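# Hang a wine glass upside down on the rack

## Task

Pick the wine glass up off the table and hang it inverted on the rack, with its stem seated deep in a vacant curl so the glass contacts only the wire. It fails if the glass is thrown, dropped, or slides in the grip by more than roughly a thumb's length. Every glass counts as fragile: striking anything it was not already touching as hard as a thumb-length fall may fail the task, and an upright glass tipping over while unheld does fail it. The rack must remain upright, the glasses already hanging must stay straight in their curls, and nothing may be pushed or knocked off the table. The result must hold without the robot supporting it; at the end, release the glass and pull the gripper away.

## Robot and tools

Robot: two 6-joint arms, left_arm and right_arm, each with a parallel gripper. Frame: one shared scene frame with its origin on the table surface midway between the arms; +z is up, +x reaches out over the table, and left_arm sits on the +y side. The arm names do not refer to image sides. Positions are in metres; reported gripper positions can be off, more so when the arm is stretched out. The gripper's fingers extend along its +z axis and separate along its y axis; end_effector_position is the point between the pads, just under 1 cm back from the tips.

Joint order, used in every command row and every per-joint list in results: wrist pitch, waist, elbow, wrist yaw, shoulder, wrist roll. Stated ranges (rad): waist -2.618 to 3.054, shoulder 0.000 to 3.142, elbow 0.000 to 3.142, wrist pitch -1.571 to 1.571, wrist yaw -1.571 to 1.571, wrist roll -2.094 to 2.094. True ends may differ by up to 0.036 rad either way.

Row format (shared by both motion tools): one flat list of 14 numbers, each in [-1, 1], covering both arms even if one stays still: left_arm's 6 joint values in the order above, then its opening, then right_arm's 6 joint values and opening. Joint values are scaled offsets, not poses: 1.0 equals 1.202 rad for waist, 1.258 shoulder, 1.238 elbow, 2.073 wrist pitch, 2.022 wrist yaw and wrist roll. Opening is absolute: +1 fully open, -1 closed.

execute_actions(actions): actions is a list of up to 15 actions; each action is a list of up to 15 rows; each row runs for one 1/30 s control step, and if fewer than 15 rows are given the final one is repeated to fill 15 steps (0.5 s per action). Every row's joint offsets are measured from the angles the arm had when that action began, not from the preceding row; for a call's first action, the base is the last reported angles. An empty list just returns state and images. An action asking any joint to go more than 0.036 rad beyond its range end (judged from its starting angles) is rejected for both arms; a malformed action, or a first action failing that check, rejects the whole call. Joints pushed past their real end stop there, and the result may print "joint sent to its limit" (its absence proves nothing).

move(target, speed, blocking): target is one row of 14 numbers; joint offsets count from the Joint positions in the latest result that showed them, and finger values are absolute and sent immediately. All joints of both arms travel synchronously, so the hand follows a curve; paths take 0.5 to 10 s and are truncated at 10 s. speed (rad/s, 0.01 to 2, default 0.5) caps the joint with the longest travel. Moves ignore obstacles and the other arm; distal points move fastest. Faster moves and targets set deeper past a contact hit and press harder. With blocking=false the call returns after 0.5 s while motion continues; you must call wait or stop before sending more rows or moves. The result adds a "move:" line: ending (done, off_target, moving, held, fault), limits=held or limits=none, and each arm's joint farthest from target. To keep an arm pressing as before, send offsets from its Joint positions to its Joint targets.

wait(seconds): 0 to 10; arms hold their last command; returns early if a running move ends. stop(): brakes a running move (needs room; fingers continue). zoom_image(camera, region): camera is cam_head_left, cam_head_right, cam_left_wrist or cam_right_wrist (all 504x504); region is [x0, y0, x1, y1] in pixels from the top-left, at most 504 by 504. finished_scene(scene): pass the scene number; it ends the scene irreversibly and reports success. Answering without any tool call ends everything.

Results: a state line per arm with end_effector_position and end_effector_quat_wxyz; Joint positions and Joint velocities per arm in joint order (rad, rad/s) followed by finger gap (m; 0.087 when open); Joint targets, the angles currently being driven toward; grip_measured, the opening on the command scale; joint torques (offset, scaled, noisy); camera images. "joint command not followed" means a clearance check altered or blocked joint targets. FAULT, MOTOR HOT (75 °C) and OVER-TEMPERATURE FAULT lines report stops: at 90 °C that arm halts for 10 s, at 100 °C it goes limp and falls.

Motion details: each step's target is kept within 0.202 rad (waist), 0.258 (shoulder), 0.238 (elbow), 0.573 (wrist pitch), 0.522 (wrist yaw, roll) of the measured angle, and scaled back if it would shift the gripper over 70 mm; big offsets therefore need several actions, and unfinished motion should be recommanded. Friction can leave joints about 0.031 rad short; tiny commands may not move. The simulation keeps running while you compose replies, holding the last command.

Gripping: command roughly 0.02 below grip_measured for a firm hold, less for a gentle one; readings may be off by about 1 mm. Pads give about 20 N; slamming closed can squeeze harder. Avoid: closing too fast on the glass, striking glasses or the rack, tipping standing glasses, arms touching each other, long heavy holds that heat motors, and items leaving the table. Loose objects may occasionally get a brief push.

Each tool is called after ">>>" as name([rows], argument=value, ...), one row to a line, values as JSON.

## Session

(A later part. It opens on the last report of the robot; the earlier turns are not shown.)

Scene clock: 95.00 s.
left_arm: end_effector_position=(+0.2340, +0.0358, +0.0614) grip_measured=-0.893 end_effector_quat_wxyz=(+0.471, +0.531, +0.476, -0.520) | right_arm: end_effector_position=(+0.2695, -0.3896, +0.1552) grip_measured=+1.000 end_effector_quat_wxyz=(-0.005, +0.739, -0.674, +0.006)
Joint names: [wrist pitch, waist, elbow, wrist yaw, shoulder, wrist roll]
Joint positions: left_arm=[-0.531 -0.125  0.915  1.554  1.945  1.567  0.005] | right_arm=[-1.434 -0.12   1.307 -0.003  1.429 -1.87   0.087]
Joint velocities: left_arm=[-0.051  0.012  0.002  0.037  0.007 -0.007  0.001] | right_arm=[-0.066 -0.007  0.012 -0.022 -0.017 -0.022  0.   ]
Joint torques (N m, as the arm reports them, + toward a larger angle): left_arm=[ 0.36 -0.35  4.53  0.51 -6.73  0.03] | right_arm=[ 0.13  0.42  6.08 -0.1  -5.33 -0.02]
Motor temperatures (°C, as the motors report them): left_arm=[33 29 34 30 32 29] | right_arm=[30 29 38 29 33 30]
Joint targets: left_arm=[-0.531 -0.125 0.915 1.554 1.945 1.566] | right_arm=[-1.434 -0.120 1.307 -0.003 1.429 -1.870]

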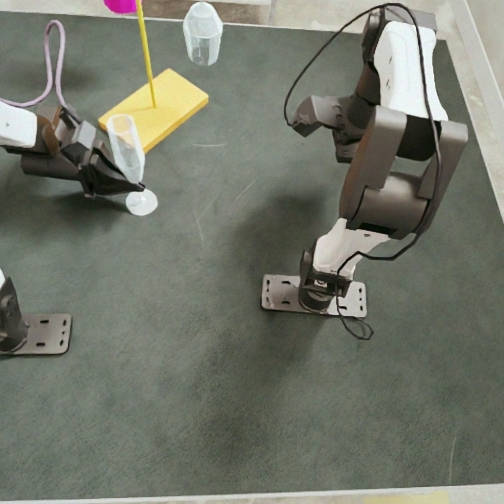

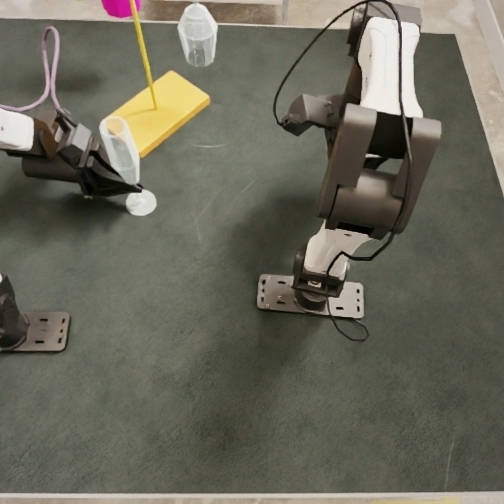

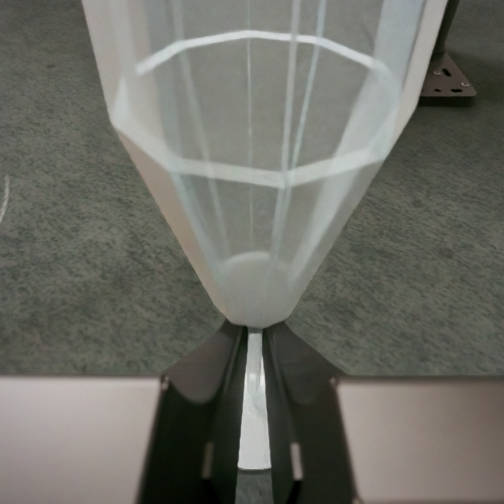

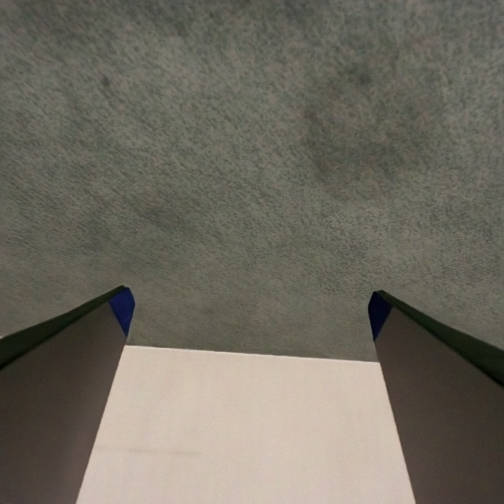

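>>> move(target=[-0.304,0,0.06,0,-0.444,0,-0.95, 0,0,0,0,0,0,1], speed=0.4)

>>> move(target=[0,0.58,0,0,0,0,-0.95, 0,0,0,0,0,0,1], speed=0.5)

Scene clock: 101.17 s.
left_arm: end_effector_position=(+0.1598, +0.0445, +0.2003) grip_measured=-0.893 end_effector_quat_wxyz=(+0.457, +0.529, +0.488, -0.522) | right_arm: end_effector_position=(+0.2695, -0.3896, +0.1552) grip_measured=+1.000 end_effector_quat_wxyz=(-0.005, +0.739, -0.674, +0.006)
Joint names: [wrist pitch, waist, elbow, wrist yaw, shoulder, wrist roll]
Joint positions: left_arm=[-1.149 -0.125  0.959  1.534  1.404  1.568  0.005] | right_arm=[-1.434 -0.12   1.307 -0.003  1.429 -1.87   0.087]
Joint velocities: left_arm=[ 0.051  0.012 -0.007 -0.066 -0.002  0.022 -0.001] | right_arm=[-0.066  0.017  0.002  0.007 -0.007 -0.037  0.   ]
Joint torques (N m, as the arm reports them, + toward a larger angle): left_arm=[ 0.12 -0.24  8.54  0.68 -5.1   0.04] | right_arm=[ 0.13  0.39  6.12 -0.08 -5.3  -0.01]
Motor temperatures (°C, as the motors report them): left_arm=[32 29 34 30 33 29] | right_arm=[30 29 38 29 33 30]
Joint targets: left_arm=[-1.161 -0.125 0.989 1.553 1.386 1.567] | right_arm=[-1.434 -0.120 1.307 -0.003 1.429 -1.870]
move: off_target (left_arm); limits=none; left_arm: farthest joint: the elbow, 0.030 radians from its target (0.075 radians at the start); right_arm: farthest joint: the waist, 0.000 radians from its target (0.000 radians at the start)

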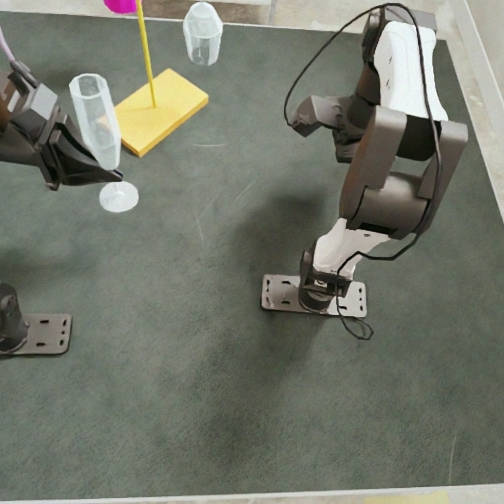

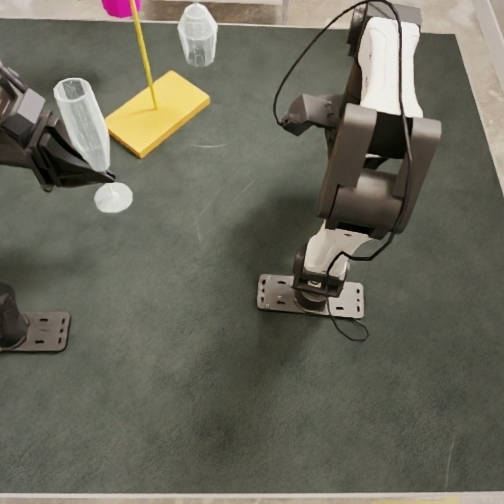

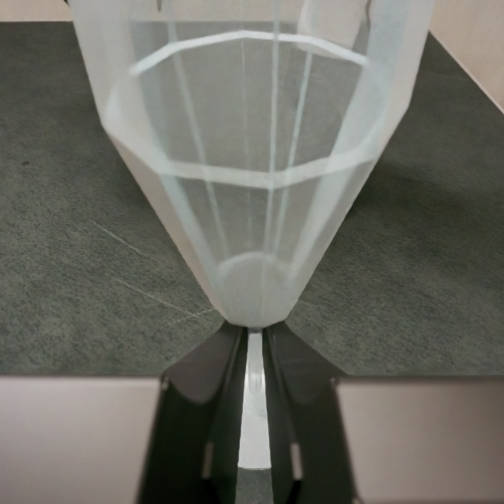

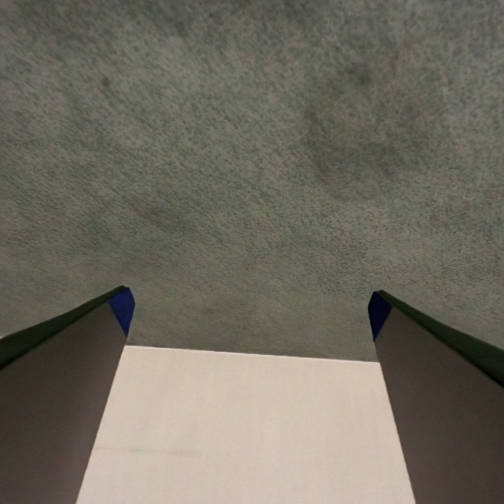

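Scene clock: 102.93 s.
left_arm: end_effector_position=(+0.2380, +0.2180, +0.1972) grip_measured=-0.893 end_effector_quat_wxyz=(+0.601, +0.336, +0.644, -0.333) | right_arm: end_effector_position=(+0.2695, -0.3896, +0.1552) grip_measured=+1.000 end_effector_quat_wxyz=(-0.005, +0.739, -0.674, +0.006)
Joint names: [wrist pitch, waist, elbow, wrist yaw, shoulder, wrist roll]
Joint positions: left_arm=[-1.149  0.566  0.959  1.516  1.404  1.568  0.005] | right_arm=[-1.434 -0.12   1.307 -0.003  1.429 -1.87   0.087]
Joint velocities: left_arm=[ 0.007  0.012  0.007  0.022 -0.007  0.037 -0.   ] | right_arm=[-0.066  0.007  0.012 -0.051 -0.012  0.007  0.   ]
Joint torques (N m, as the arm reports them, + toward a larger angle): left_arm=[ 0.3   0.19  5.98  0.69 -4.11  0.03] | right_arm=[ 0.12  0.36  6.11 -0.09 -5.27 -0.02]
Motor temperatures (°C, as the motors report them): left_arm=[32 29 34 30 33 29] | right_arm=[30 29 38 29 33 30]
Joint targets: left_arm=[-1.149 0.572 0.959 1.534 1.404 1.568] | right_arm=[-1.434 -0.120 1.307 -0.003 1.429 -1.870]
move: done; limits=none; left_arm: farthest joint: the wrist yaw, 0.018 radians from its target (0.000 radians at the start); right_arm: farthest joint: the waist, 0.000 radians from its target (0.000 radians at the start)

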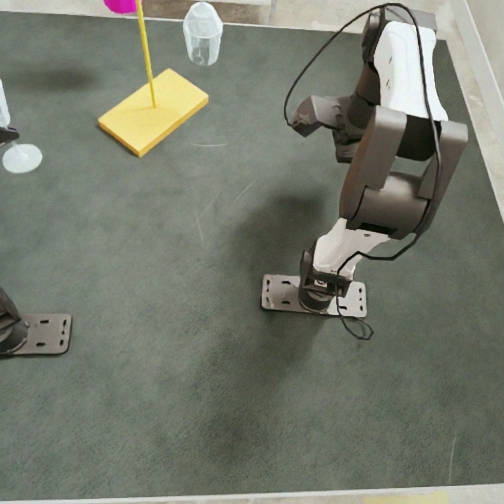

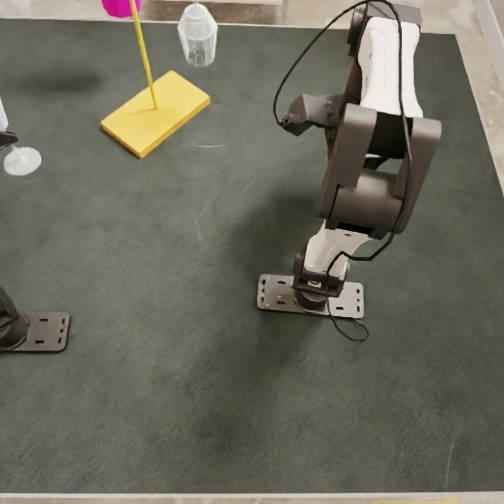

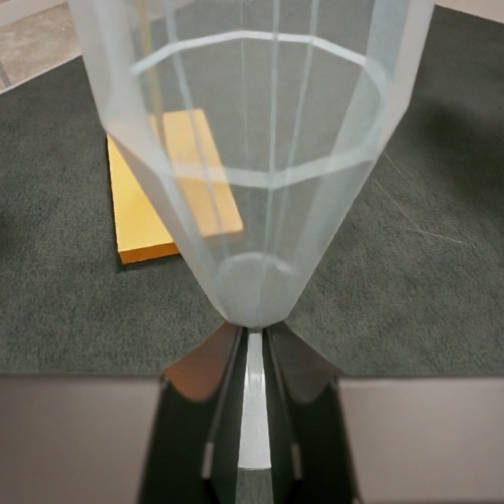

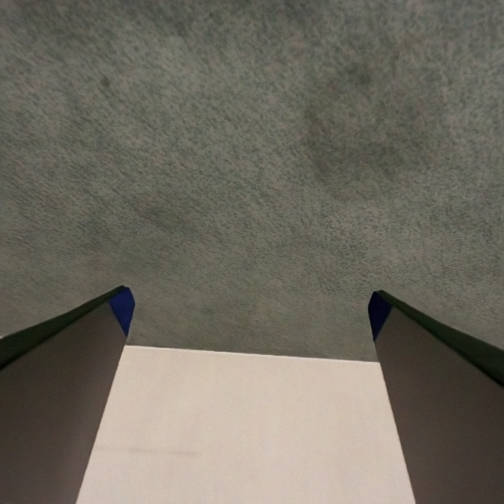

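>>> move(target=[0,0,0.03,0.024,0,-0.9,-0.95, 0,0,0,0,0,0,1], speed=0.5)

>>> move(target=[0,0,0,0.01,0,-0.655,-0.95, 0,0,0,0,0,0,1], speed=0.5)

Scene clock: 109.63 s.
left_arm: end_effector_position=(+0.2070, +0.1941, +0.2515) grip_measured=-0.893 end_effector_quat_wxyz=(+0.109, -0.298, +0.659, -0.682) | right_arm: end_effector_position=(+0.2695, -0.3896, +0.1552) grip_measured=+1.000 end_effector_quat_wxyz=(-0.005, +0.739, -0.674, +0.006)
Joint names: [wrist pitch, waist, elbow, wrist yaw, shoulder, wrist roll]
Joint positions: left_arm=[-1.149  0.566  0.959  1.525  1.404 -0.244  0.005] | right_arm=[-1.434 -0.12   1.307 -0.003  1.429 -1.87   0.087]
Joint velocities: left_arm=[-0.007 -0.002 -0.007  0.007  0.022  0.066 -0.001] | right_arm=[-0.007 -0.002 -0.007  0.022 -0.012  0.007  0.   ]
Joint torques (N m, as the arm reports them, + toward a larger angle): left_arm=[ 0.39 -0.37  9.05  0.86 -3.97  0.06] | right_arm=[ 0.11  0.39  6.08 -0.09 -5.32 -0.01]
Motor temperatures (°C, as the motors report them): left_arm=[32 29 35 30 33 29] | right_arm=[30 29 39 29 33 30]
Joint targets: left_arm=[-1.149 0.566 0.996 1.564 1.404 -0.252] | right_arm=[-1.434 -0.120 1.307 -0.003 1.429 -1.870]
move: off_target (left_arm); limits=none; left_arm: farthest joint: the wrist yaw, 0.039 radians from its target (0.049 radians at the start); right_arm: farthest joint: the waist, 0.000 radians from its target (0.000 radians at the start)

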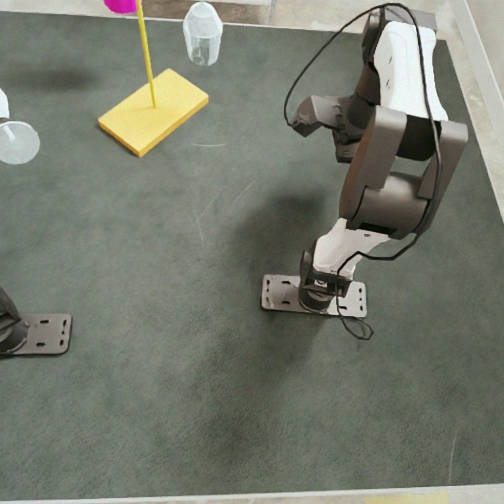

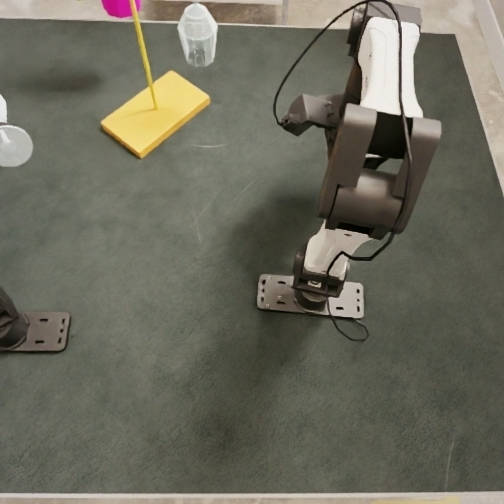

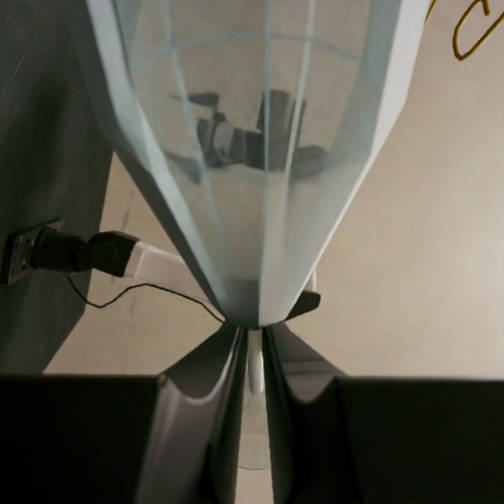

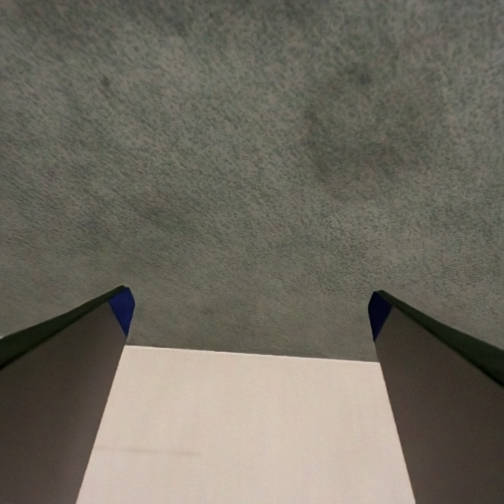

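Scene clock: 113.07 s.
left_arm: end_effector_position=(+0.2420, +0.2149, +0.2795) grip_measured=-0.893 end_effector_quat_wxyz=(+0.328, +0.643, -0.341, +0.602) | right_arm: end_effector_position=(+0.2695, -0.3896, +0.1552) grip_measured=+1.000 end_effector_quat_wxyz=(-0.005, +0.739, -0.674, +0.006)
Joint names: [wrist pitch, waist, elbow, wrist yaw, shoulder, wrist roll]
Joint positions: left_arm=[-1.149  0.566  0.959  1.511  1.404 -1.56   0.005] | right_arm=[-1.434 -0.12   1.307 -0.003  1.429 -1.87   0.087]
Joint velocities: left_arm=[-0.051  0.007 -0.007  0.066 -0.012 -0.037  0.   ] | right_arm=[-0.037 -0.002 -0.007 -0.022 -0.002 -0.007  0.   ]
Joint torques (N m, as the arm reports them, + toward a larger angle): left_arm=[ 0.31 -0.46  6.26  0.84 -3.97  0.02] | right_arm=[ 0.12  0.43  6.09 -0.09 -5.33 -0.01]
Motor temperatures (°C, as the motors report them): left_arm=[32 29 35 30 33 29] | right_arm=[30 29 39 29 33 30]
Joint targets: left_arm=[-1.149 0.566 0.959 1.546 1.404 -1.568] | right_arm=[-1.434 -0.120 1.307 -0.003 1.429 -1.870]
move: off_target (left_arm); limits=none; left_arm: farthest joint: the wrist yaw, 0.034 radians from its target (0.020 radians at the start); right_arm: farthest joint: the waist, 0.000 radians from its target (0.000 radians at the start)

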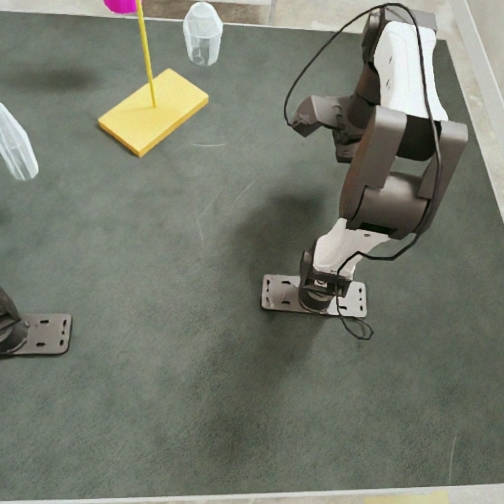

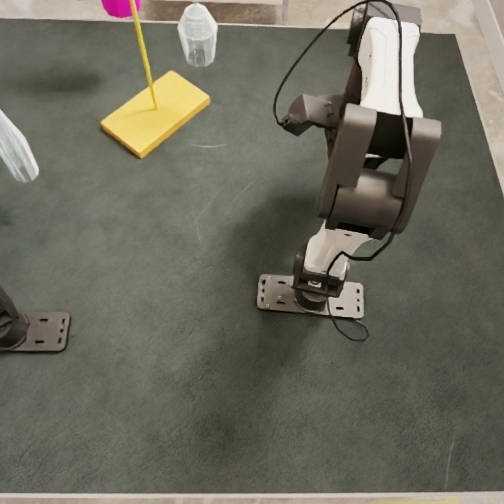

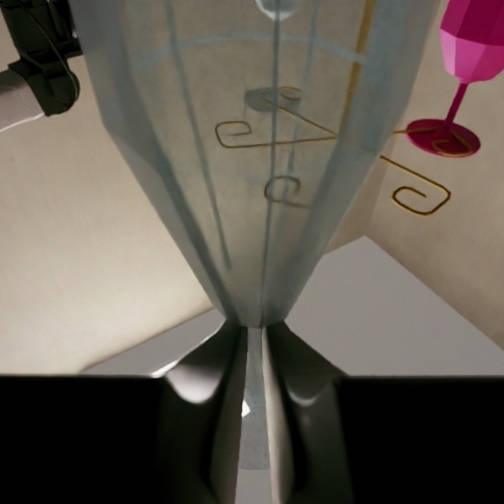

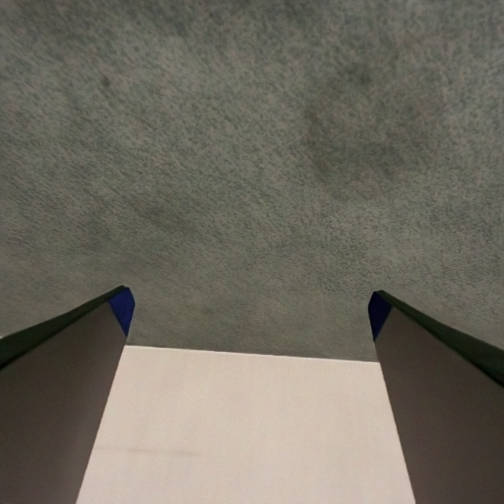

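>>> move(target=[0,0,0,0,0,0,-0.95, 0.575,0,0.165,0,-0.144,0.925,1], speed=1)

>>> move(target=[0,0,0,0,0,0,-0.95, 0,0.84,0,0,0,0,1], speed=0.8)

Scene clock: 124.30 s.
left_arm: end_effector_position=(+0.2422, +0.2145, +0.2764) grip_measured=-0.893 end_effector_quat_wxyz=(+0.326, +0.649, -0.344, +0.596) | right_arm: end_effector_position=(+0.4355, -0.3840, +0.4382) grip_measured=+1.000 end_effector_quat_wxyz=(+0.701, +0.070, +0.705, -0.074)
Joint names: [wrist pitch, waist, elbow, wrist yaw, shoulder, wrist roll]
Joint positions: left_arm=[-1.149  0.566  0.959  1.493  1.404 -1.56   0.005] | right_arm=[-0.246 -0.12   1.495 -0.003  1.253 -0.007  0.087]
Joint velocities: left_arm=[-0.007 -0.007  0.007  0.007 -0.012 -0.007 -0.   ] | right_arm=[ 0.022 -0.017 -0.012 -0.051 -0.002  0.037  0.   ]
Joint torques (N m, as the arm reports them, + toward a larger angle): left_arm=[ 0.28 -0.24  6.03  0.65 -3.85  0.  ] | right_arm=[ 1.79  0.38  8.32  0.01 -5.03  0.04]
Motor temperatures (°C, as the motors report them): left_arm=[32 29 35 30 32 29] | right_arm=[31 29 39 29 34 30]
Joint targets: left_arm=[-1.149 0.566 0.959 1.511 1.404 -1.560] | right_arm=[-0.242 -0.120 1.511 -0.003 1.248 0.000]
move: done; limits=none; left_arm: farthest joint: the wrist yaw, 0.018 radians from its target (0.000 radians at the start); right_arm: farthest joint: the elbow, 0.017 radians from its target (0.205 radians at the start)

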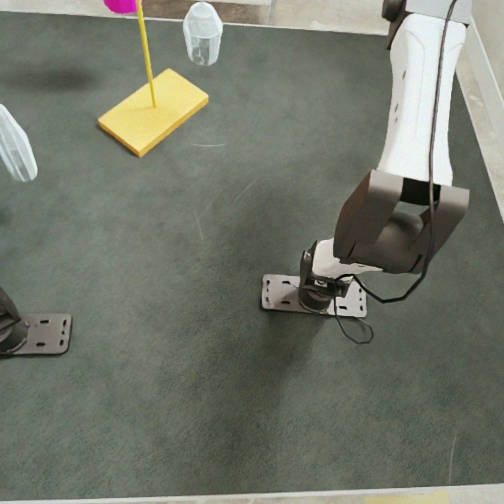

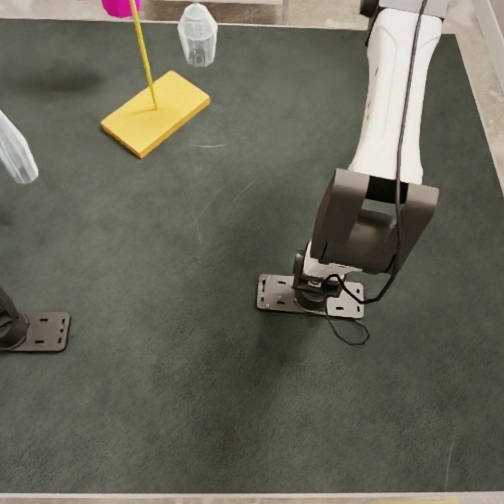

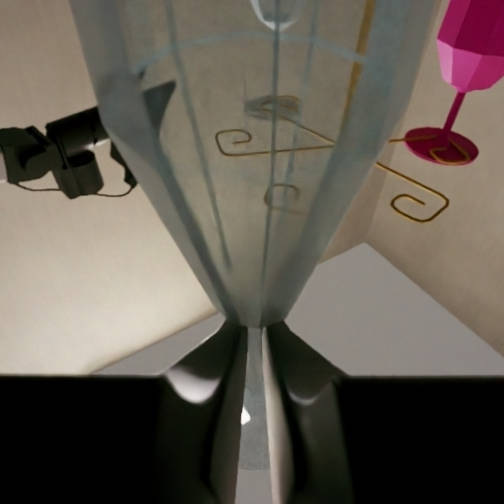

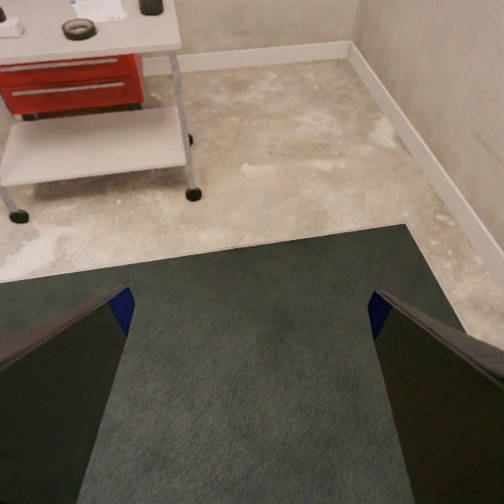

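Scene clock: 126.00 s.
left_arm: end_effector_position=(+0.2424, +0.2141, +0.2733) grip_measured=-0.893 end_effector_quat_wxyz=(+0.323, +0.654, -0.346, +0.590) | right_arm: end_effector_position=(+0.3206, -0.0064, +0.4382) grip_measured=+1.000 end_effector_quat_wxyz=(+0.650, -0.278, +0.652, +0.273)
Joint names: [wrist pitch, waist, elbow, wrist yaw, shoulder, wrist roll]
Joint positions: left_arm=[-1.149  0.566  0.959  1.476  1.404 -1.56   0.005] | right_arm=[-0.246  0.883  1.495 -0.005  1.253 -0.007  0.087]
Joint velocities: left_arm=[-0.095 -0.007  0.012  0.007  0.017 -0.022 -0.001] | right_arm=[ 0.022  0.007 -0.007 -0.022  0.007 -0.066  0.   ]
Joint torques (N m, as the arm reports them, + toward a larger angle): left_arm=[ 0.24 -0.32  6.05  0.69 -4.02 -0.01] | right_arm=[ 1.77  0.98  7.1   0.02 -4.47 -0.02]
Motor temperatures (°C, as the motors report them): left_arm=[32 29 35 30 32 29] | right_arm=[32 29 39 29 34 30]
Joint targets: left_arm=[-1.149 0.566 0.959 1.493 1.404 -1.560] | right_arm=[-0.246 0.890 1.495 -0.003 1.253 -0.007]
move: done; limits=none; left_arm: farthest joint: the wrist yaw, 0.017 radians from its target (0.000 radians at the start); right_arm: farthest joint: the waist, 0.007 radians from its target (1.010 radians at the start)

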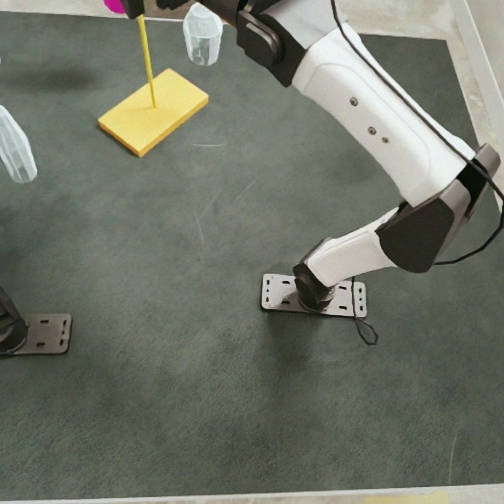

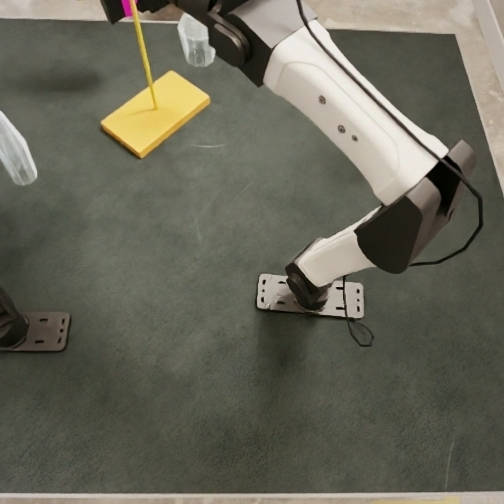

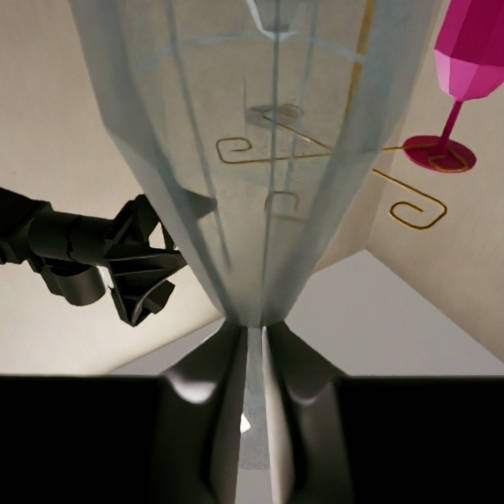

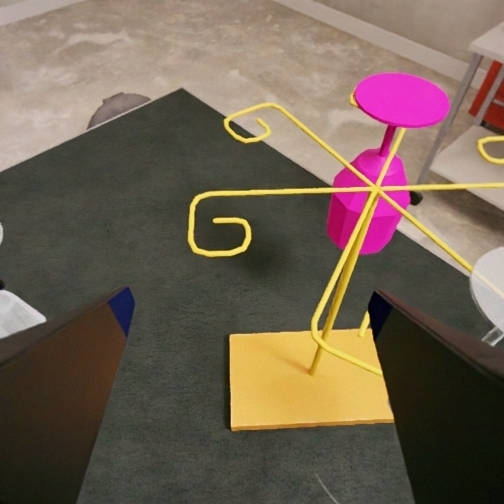

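>>> move(target=[-0.064,-0.542,0.5,0.061,0.34,0,-0.95, 0,0,0,0,0,0,1], speed=0.4)

Scene clock: 137.83 s.
left_arm: end_effector_position=(+0.2866, +0.0419, +0.3182) grip_measured=-0.893 end_effector_quat_wxyz=(+0.499, +0.486, -0.533, +0.481) | right_arm: end_effector_position=(+0.3206, -0.0064, +0.4382) grip_measured=+1.000 end_effector_quat_wxyz=(+0.650, -0.278, +0.652, +0.273)
Joint names: [wrist pitch, waist, elbow, wrist yaw, shoulder, wrist roll]
Joint positions: left_arm=[-1.269 -0.084  1.545  1.531  1.83  -1.56   0.005] | right_arm=[-0.246  0.883  1.495 -0.005  1.253 -0.007  0.087]
Joint velocities: left_arm=[ 0.022 -0.007  0.012  0.007  0.007  0.051 -0.001] | right_arm=[ 0.022 -0.007  0.002 -0.007  0.012  0.037  0.   ]
Joint torques (N m, as the arm reports them, + toward a larger angle): left_arm=[ 0.26 -0.42  8.96  0.88 -7.12  0.01] | right_arm=[ 1.77  0.39  7.07 -0.01 -4.49 -0.01]
Motor temperatures (°C, as the motors report them): left_arm=[31 29 35 30 32 29] | right_arm=[35 29 40 29 33 30]
Joint targets: left_arm=[-1.281 -0.086 1.578 1.570 1.832 -1.560] | right_arm=[-0.246 0.883 1.495 -0.005 1.253 -0.007]
joint sent to its limit (left arm) — the command would take the wrist yaw past its upper limit, so that joint was sent only as far as its limit.
move: off_target (left_arm); limits=none; left_arm: farthest joint: the wrist yaw, 0.068 radians from its target (0.123 radians at the start); right_arm: farthest joint: the waist, 0.000 radians from its target (0.000 radians at the start)

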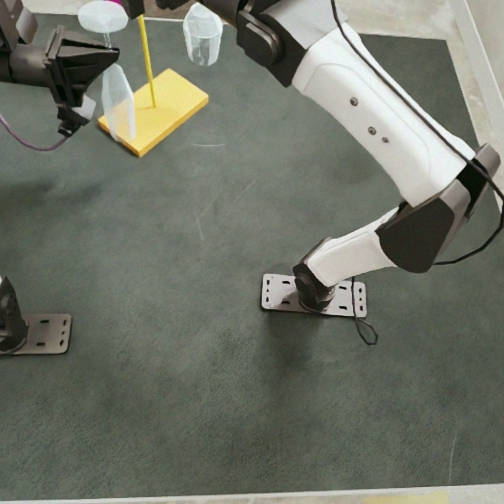

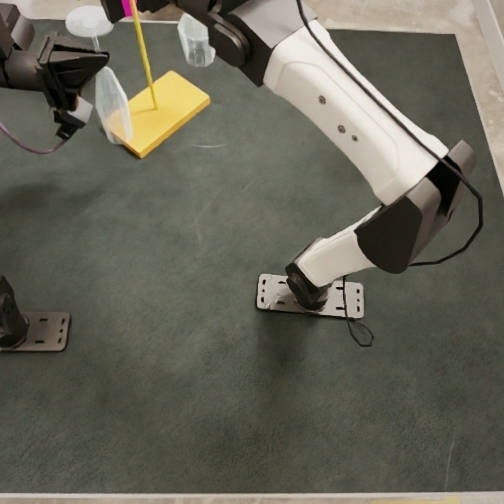

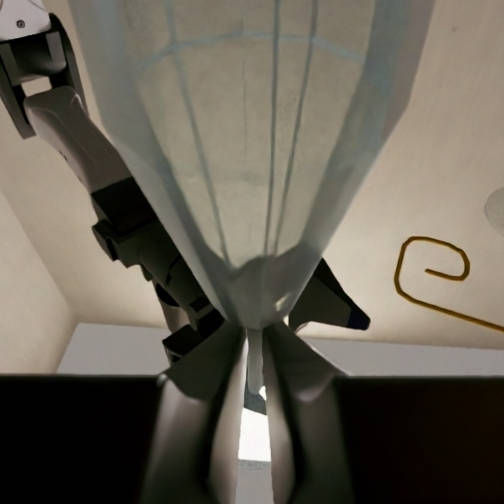

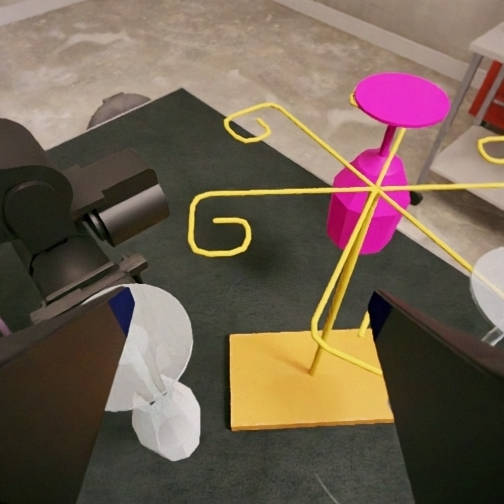

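>>> move(target=[-0.043,-0.012,0.254,0.018,0.165,0,-0.95, 0,0,0,0,0,0,1], speed=0.2)

Scene clock: 154.47 s.
left_arm: end_effector_position=(+0.3364, +0.0364, +0.3170) grip_measured=-0.893 end_effector_quat_wxyz=(+0.500, +0.486, -0.534, +0.478) | right_arm: end_effector_position=(+0.3206, -0.0064, +0.4382) grip_measured=+1.000 end_effector_quat_wxyz=(+0.650, -0.278, +0.652, +0.273)
Joint names: [wrist pitch, waist, elbow, wrist yaw, shoulder, wrist roll]
Joint positions: left_arm=[-1.347 -0.09   1.826  1.528  2.037 -1.56   0.005] | right_arm=[-0.246  0.883  1.495 -0.005  1.253 -0.007  0.087]
Joint velocities: left_arm=[ 0.022 -0.012 -0.022  0.051  0.017  0.022  0.001] | right_arm=[-0.007  0.022 -0.002 -0.037 -0.002 -0.022  0.   ]
Joint torques (N m, as the arm reports them, + toward a larger angle): left_arm=[ 0.25 -1.01  8.79  0.88 -8.6   0.02] | right_arm=[ 1.76  0.41  7.07  0.   -4.5  -0.03]
Motor temperatures (°C, as the motors report them): left_arm=[31 29 38 31 35 29] | right_arm=[38 29 41 29 33 30]
Joint targets: left_arm=[-1.359 -0.099 1.859 1.567 2.037 -1.560] | right_arm=[-0.246 0.883 1.495 -0.005 1.253 -0.007]
move: off_target (left_arm); limits=none; left_arm: farthest joint: the wrist yaw, 0.039 radians from its target (0.036 radians at the start); right_arm: farthest joint: the waist, 0.000 radians from its target (0.000 radians at the start)

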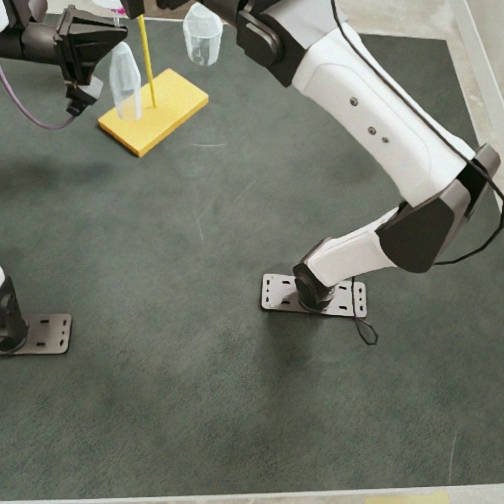

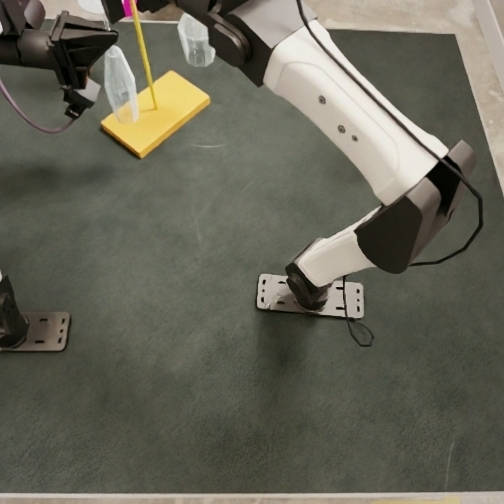

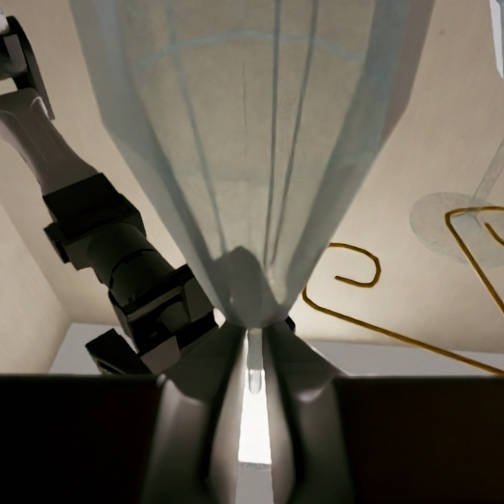

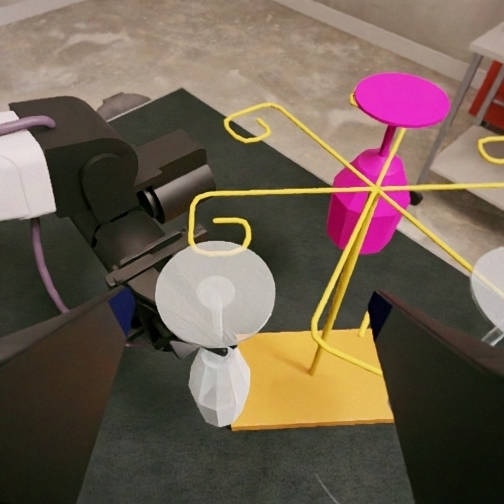

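>>> move(target=[-0.028,0,0.025,0.018,-0.045,0,-0.95, 0,0,0,0,0,0,1], speed=0.1)

Scene clock: 168.80 s.
left_arm: end_effector_position=(+0.3281, +0.0369, +0.3281) grip_measured=-0.893 end_effector_quat_wxyz=(+0.504, +0.490, -0.531, +0.474) | right_arm: end_effector_position=(+0.3206, -0.0064, +0.4382) grip_measured=+1.000 end_effector_quat_wxyz=(+0.650, -0.278, +0.652, +0.273)
Joint names: [wrist pitch, waist, elbow, wrist yaw, shoulder, wrist roll]
Joint positions: left_arm=[-1.393 -0.09   1.826  1.527  2.006 -1.56   0.005] | right_arm=[-0.246  0.883  1.495 -0.005  1.253 -0.007  0.087]
Joint velocities: left_arm=[ 0.022 -0.002 -0.012 -0.066  0.007 -0.007 -0.001] | right_arm=[-0.037 -0.012 -0.002 -0.037 -0.007 -0.037  0.   ]
Joint torques (N m, as the arm reports them, + toward a larger angle): left_arm=[  0.13  -0.2    8.41   0.88 -10.1    0.04] | right_arm=[ 1.77  0.37  7.03  0.   -4.5   0.  ]
Motor temperatures (°C, as the motors report them): left_arm=[31 29 40 31 39 29] | right_arm=[39 29 42 29 33 30]
Joint targets: left_arm=[-1.405 -0.090 1.857 1.565 1.980 -1.560] | right_arm=[-0.246 0.883 1.495 -0.005 1.253 -0.007]
move: off_target (left_arm); limits=none; left_arm: farthest joint: the wrist yaw, 0.038 radians from its target (0.036 radians at the start); right_arm: farthest joint: the waist, 0.000 radians from its target (0.000 radians at the start)

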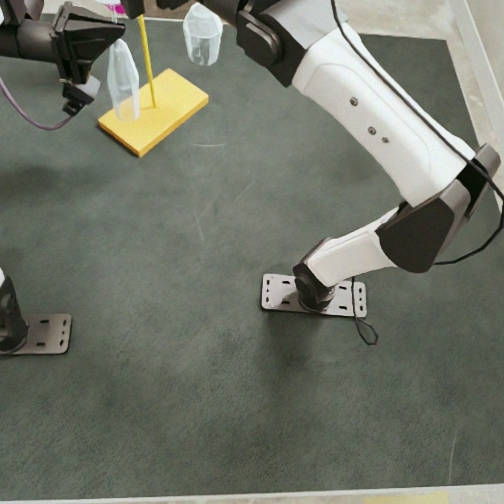

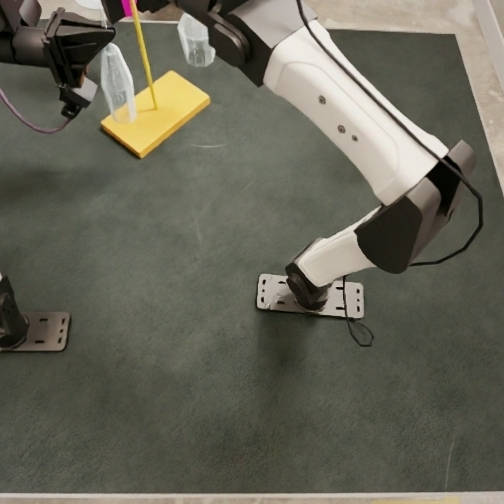

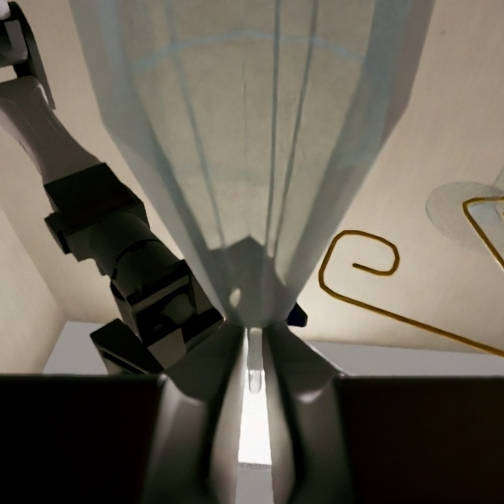

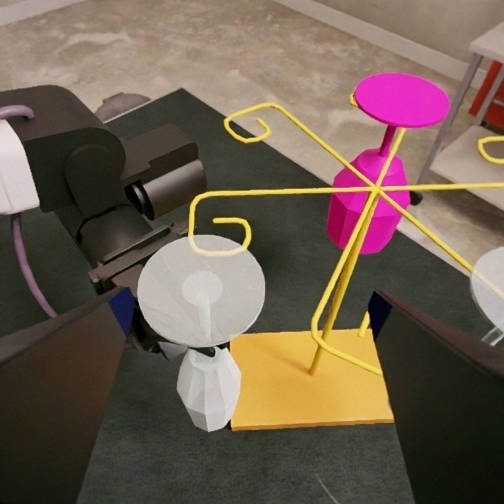

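>>> move(target=[0.232,0,-0.114,0.018,-0.082,-0.198,-0.95, 0,0,0,0,0,0,1], speed=0.15)

Scene clock: 174.03 s.
left_arm: end_effector_position=(+0.3427, +0.0360, +0.3281) grip_measured=-0.893 end_effector_quat_wxyz=(+0.498, +0.491, -0.528, +0.482) | right_arm: end_effector_position=(+0.3206, -0.0064, +0.4382) grip_measured=+1.000 end_effector_quat_wxyz=(+0.650, -0.278, +0.652, +0.273)
Joint names: [wrist pitch, waist, elbow, wrist yaw, shoulder, wrist roll]
Joint positions: left_arm=[-0.935 -0.09   1.699  1.526  1.934 -1.953  0.005] | right_arm=[-0.246  0.883  1.495 -0.005  1.253 -0.007  0.087]
Joint velocities: left_arm=[ 0.007 -0.007 -0.002  0.007  0.002 -0.095 -0.   ] | right_arm=[-0.022 -0.007  0.002  0.066 -0.017 -0.051  0.   ]
Joint torques (N m, as the arm reports them, + toward a larger angle): left_arm=[  1.03  -0.24   5.34   0.8  -10.39   0.03] | right_arm=[ 1.77  0.31  7.09  0.   -4.47 -0.02]
Motor temperatures (°C, as the motors report them): left_arm=[31 29 39 31 41 29] | right_arm=[39 29 42 29 33 30]
Joint targets: left_arm=[-0.912 -0.090 1.685 1.563 1.903 -1.961] | right_arm=[-0.246 0.883 1.495 -0.005 1.253 -0.007]
move: off_target (left_arm); limits=none; left_arm: farthest joint: the wrist yaw, 0.037 radians from its target (0.037 radians at the start); right_arm: farthest joint: the waist, 0.000 radians from its target (0.000 radians at the start)

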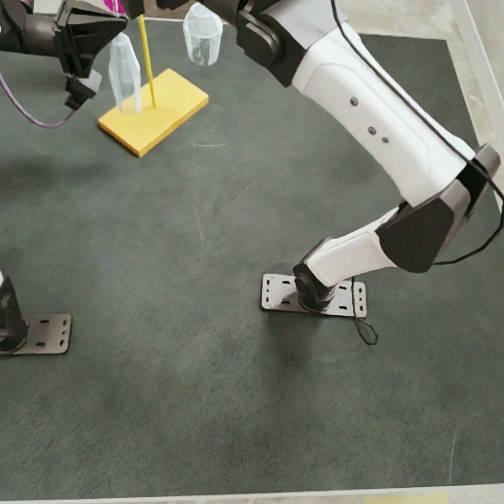

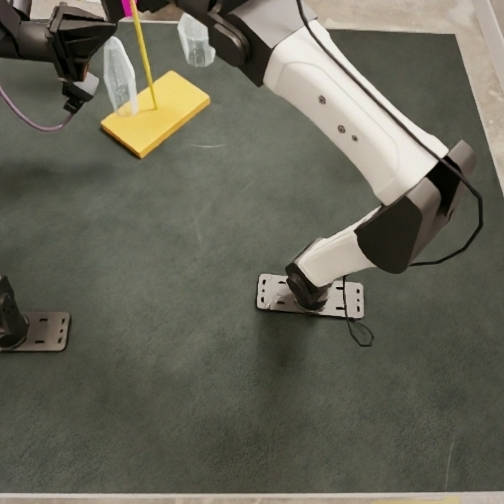

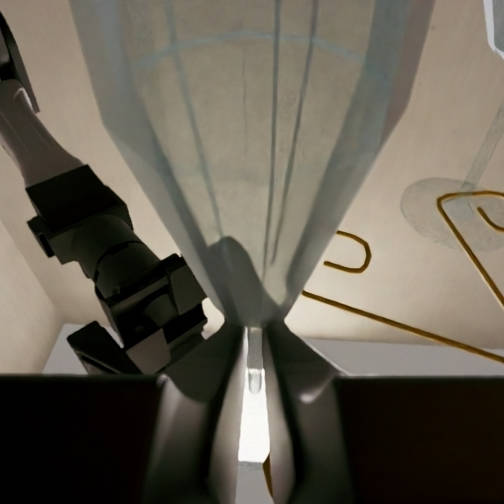

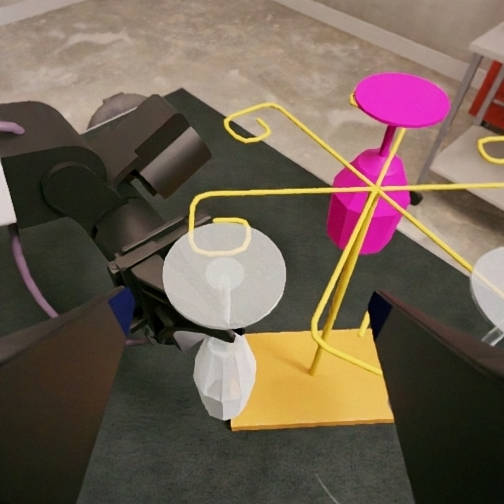

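>>> move(target=[-0.054,0.022,0.275,0.018,0.166,0,-0.95, 0,0,0,0,0,0,1], speed=0.12)

Scene clock: 180.83 s.
left_arm: end_effector_position=(+0.3939, +0.0402, +0.3271) grip_measured=-0.893 end_effector_quat_wxyz=(+0.496, +0.499, -0.522, +0.483) | right_arm: end_effector_position=(+0.3206, -0.0064, +0.4382) grip_measured=+1.000 end_effector_quat_wxyz=(+0.650, -0.278, +0.652, +0.273)
Joint names: [wrist pitch, waist, elbow, wrist yaw, shoulder, wrist roll]
Joint positions: left_arm=[-1.042 -0.073  2.006  1.526  2.144 -1.953  0.005] | right_arm=[-0.246  0.883  1.495 -0.005  1.253 -0.007  0.087]
Joint velocities: left_arm=[-0.066  0.002 -0.007  0.007 -0.002 -0.037 -0.   ] | right_arm=[-0.051  0.007  0.012 -0.037 -0.027 -0.007  0.   ]
Joint torques (N m, as the arm reports them, + toward a larger angle): left_arm=[ 0.76  0.32  9.18  0.76 -9.88  0.02] | right_arm=[ 1.77  0.35  7.09 -0.02 -4.48 -0.03]
Motor temperatures (°C, as the motors report them): left_arm=[31 29 39 31 43 29] | right_arm=[40 29 42 29 33 30]
Joint targets: left_arm=[-1.046 -0.064 2.040 1.563 2.143 -1.953] | right_arm=[-0.246 0.883 1.495 -0.005 1.253 -0.007]
move: off_target (left_arm); limits=none; left_arm: farthest joint: the wrist yaw, 0.037 radians from its target (0.036 radians at the start); right_arm: farthest joint: the waist, 0.000 radians from its target (0.000 radians at the start)

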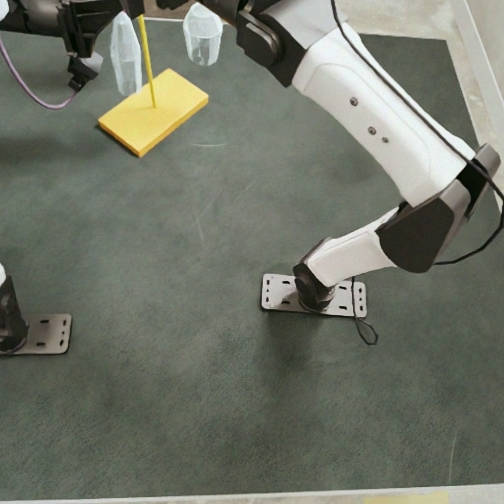

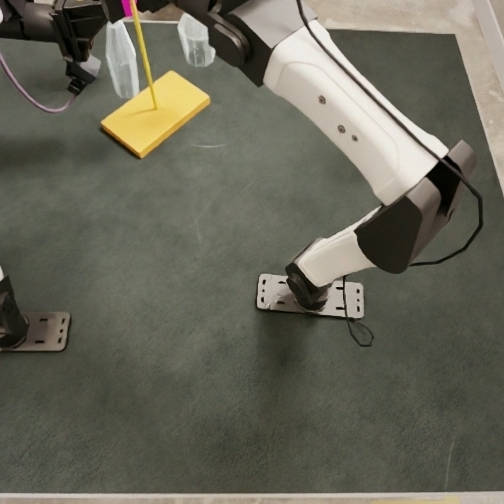

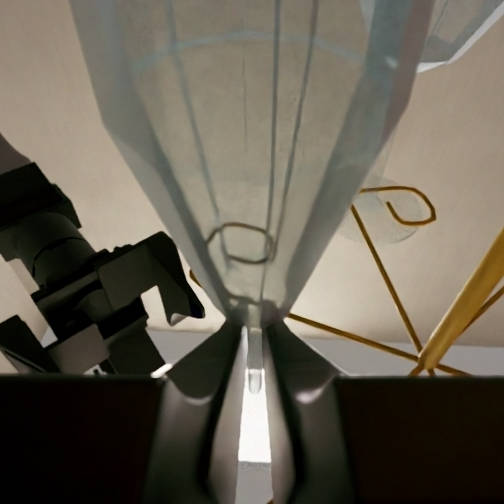

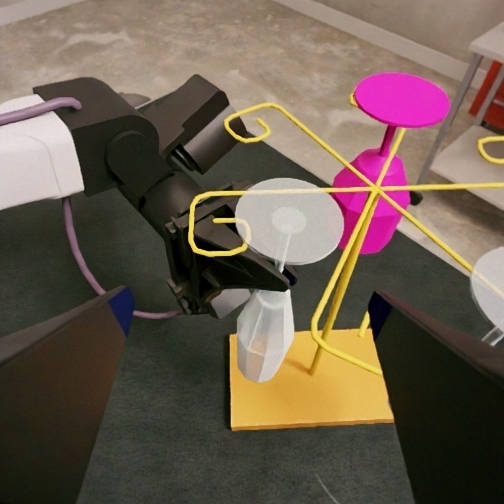

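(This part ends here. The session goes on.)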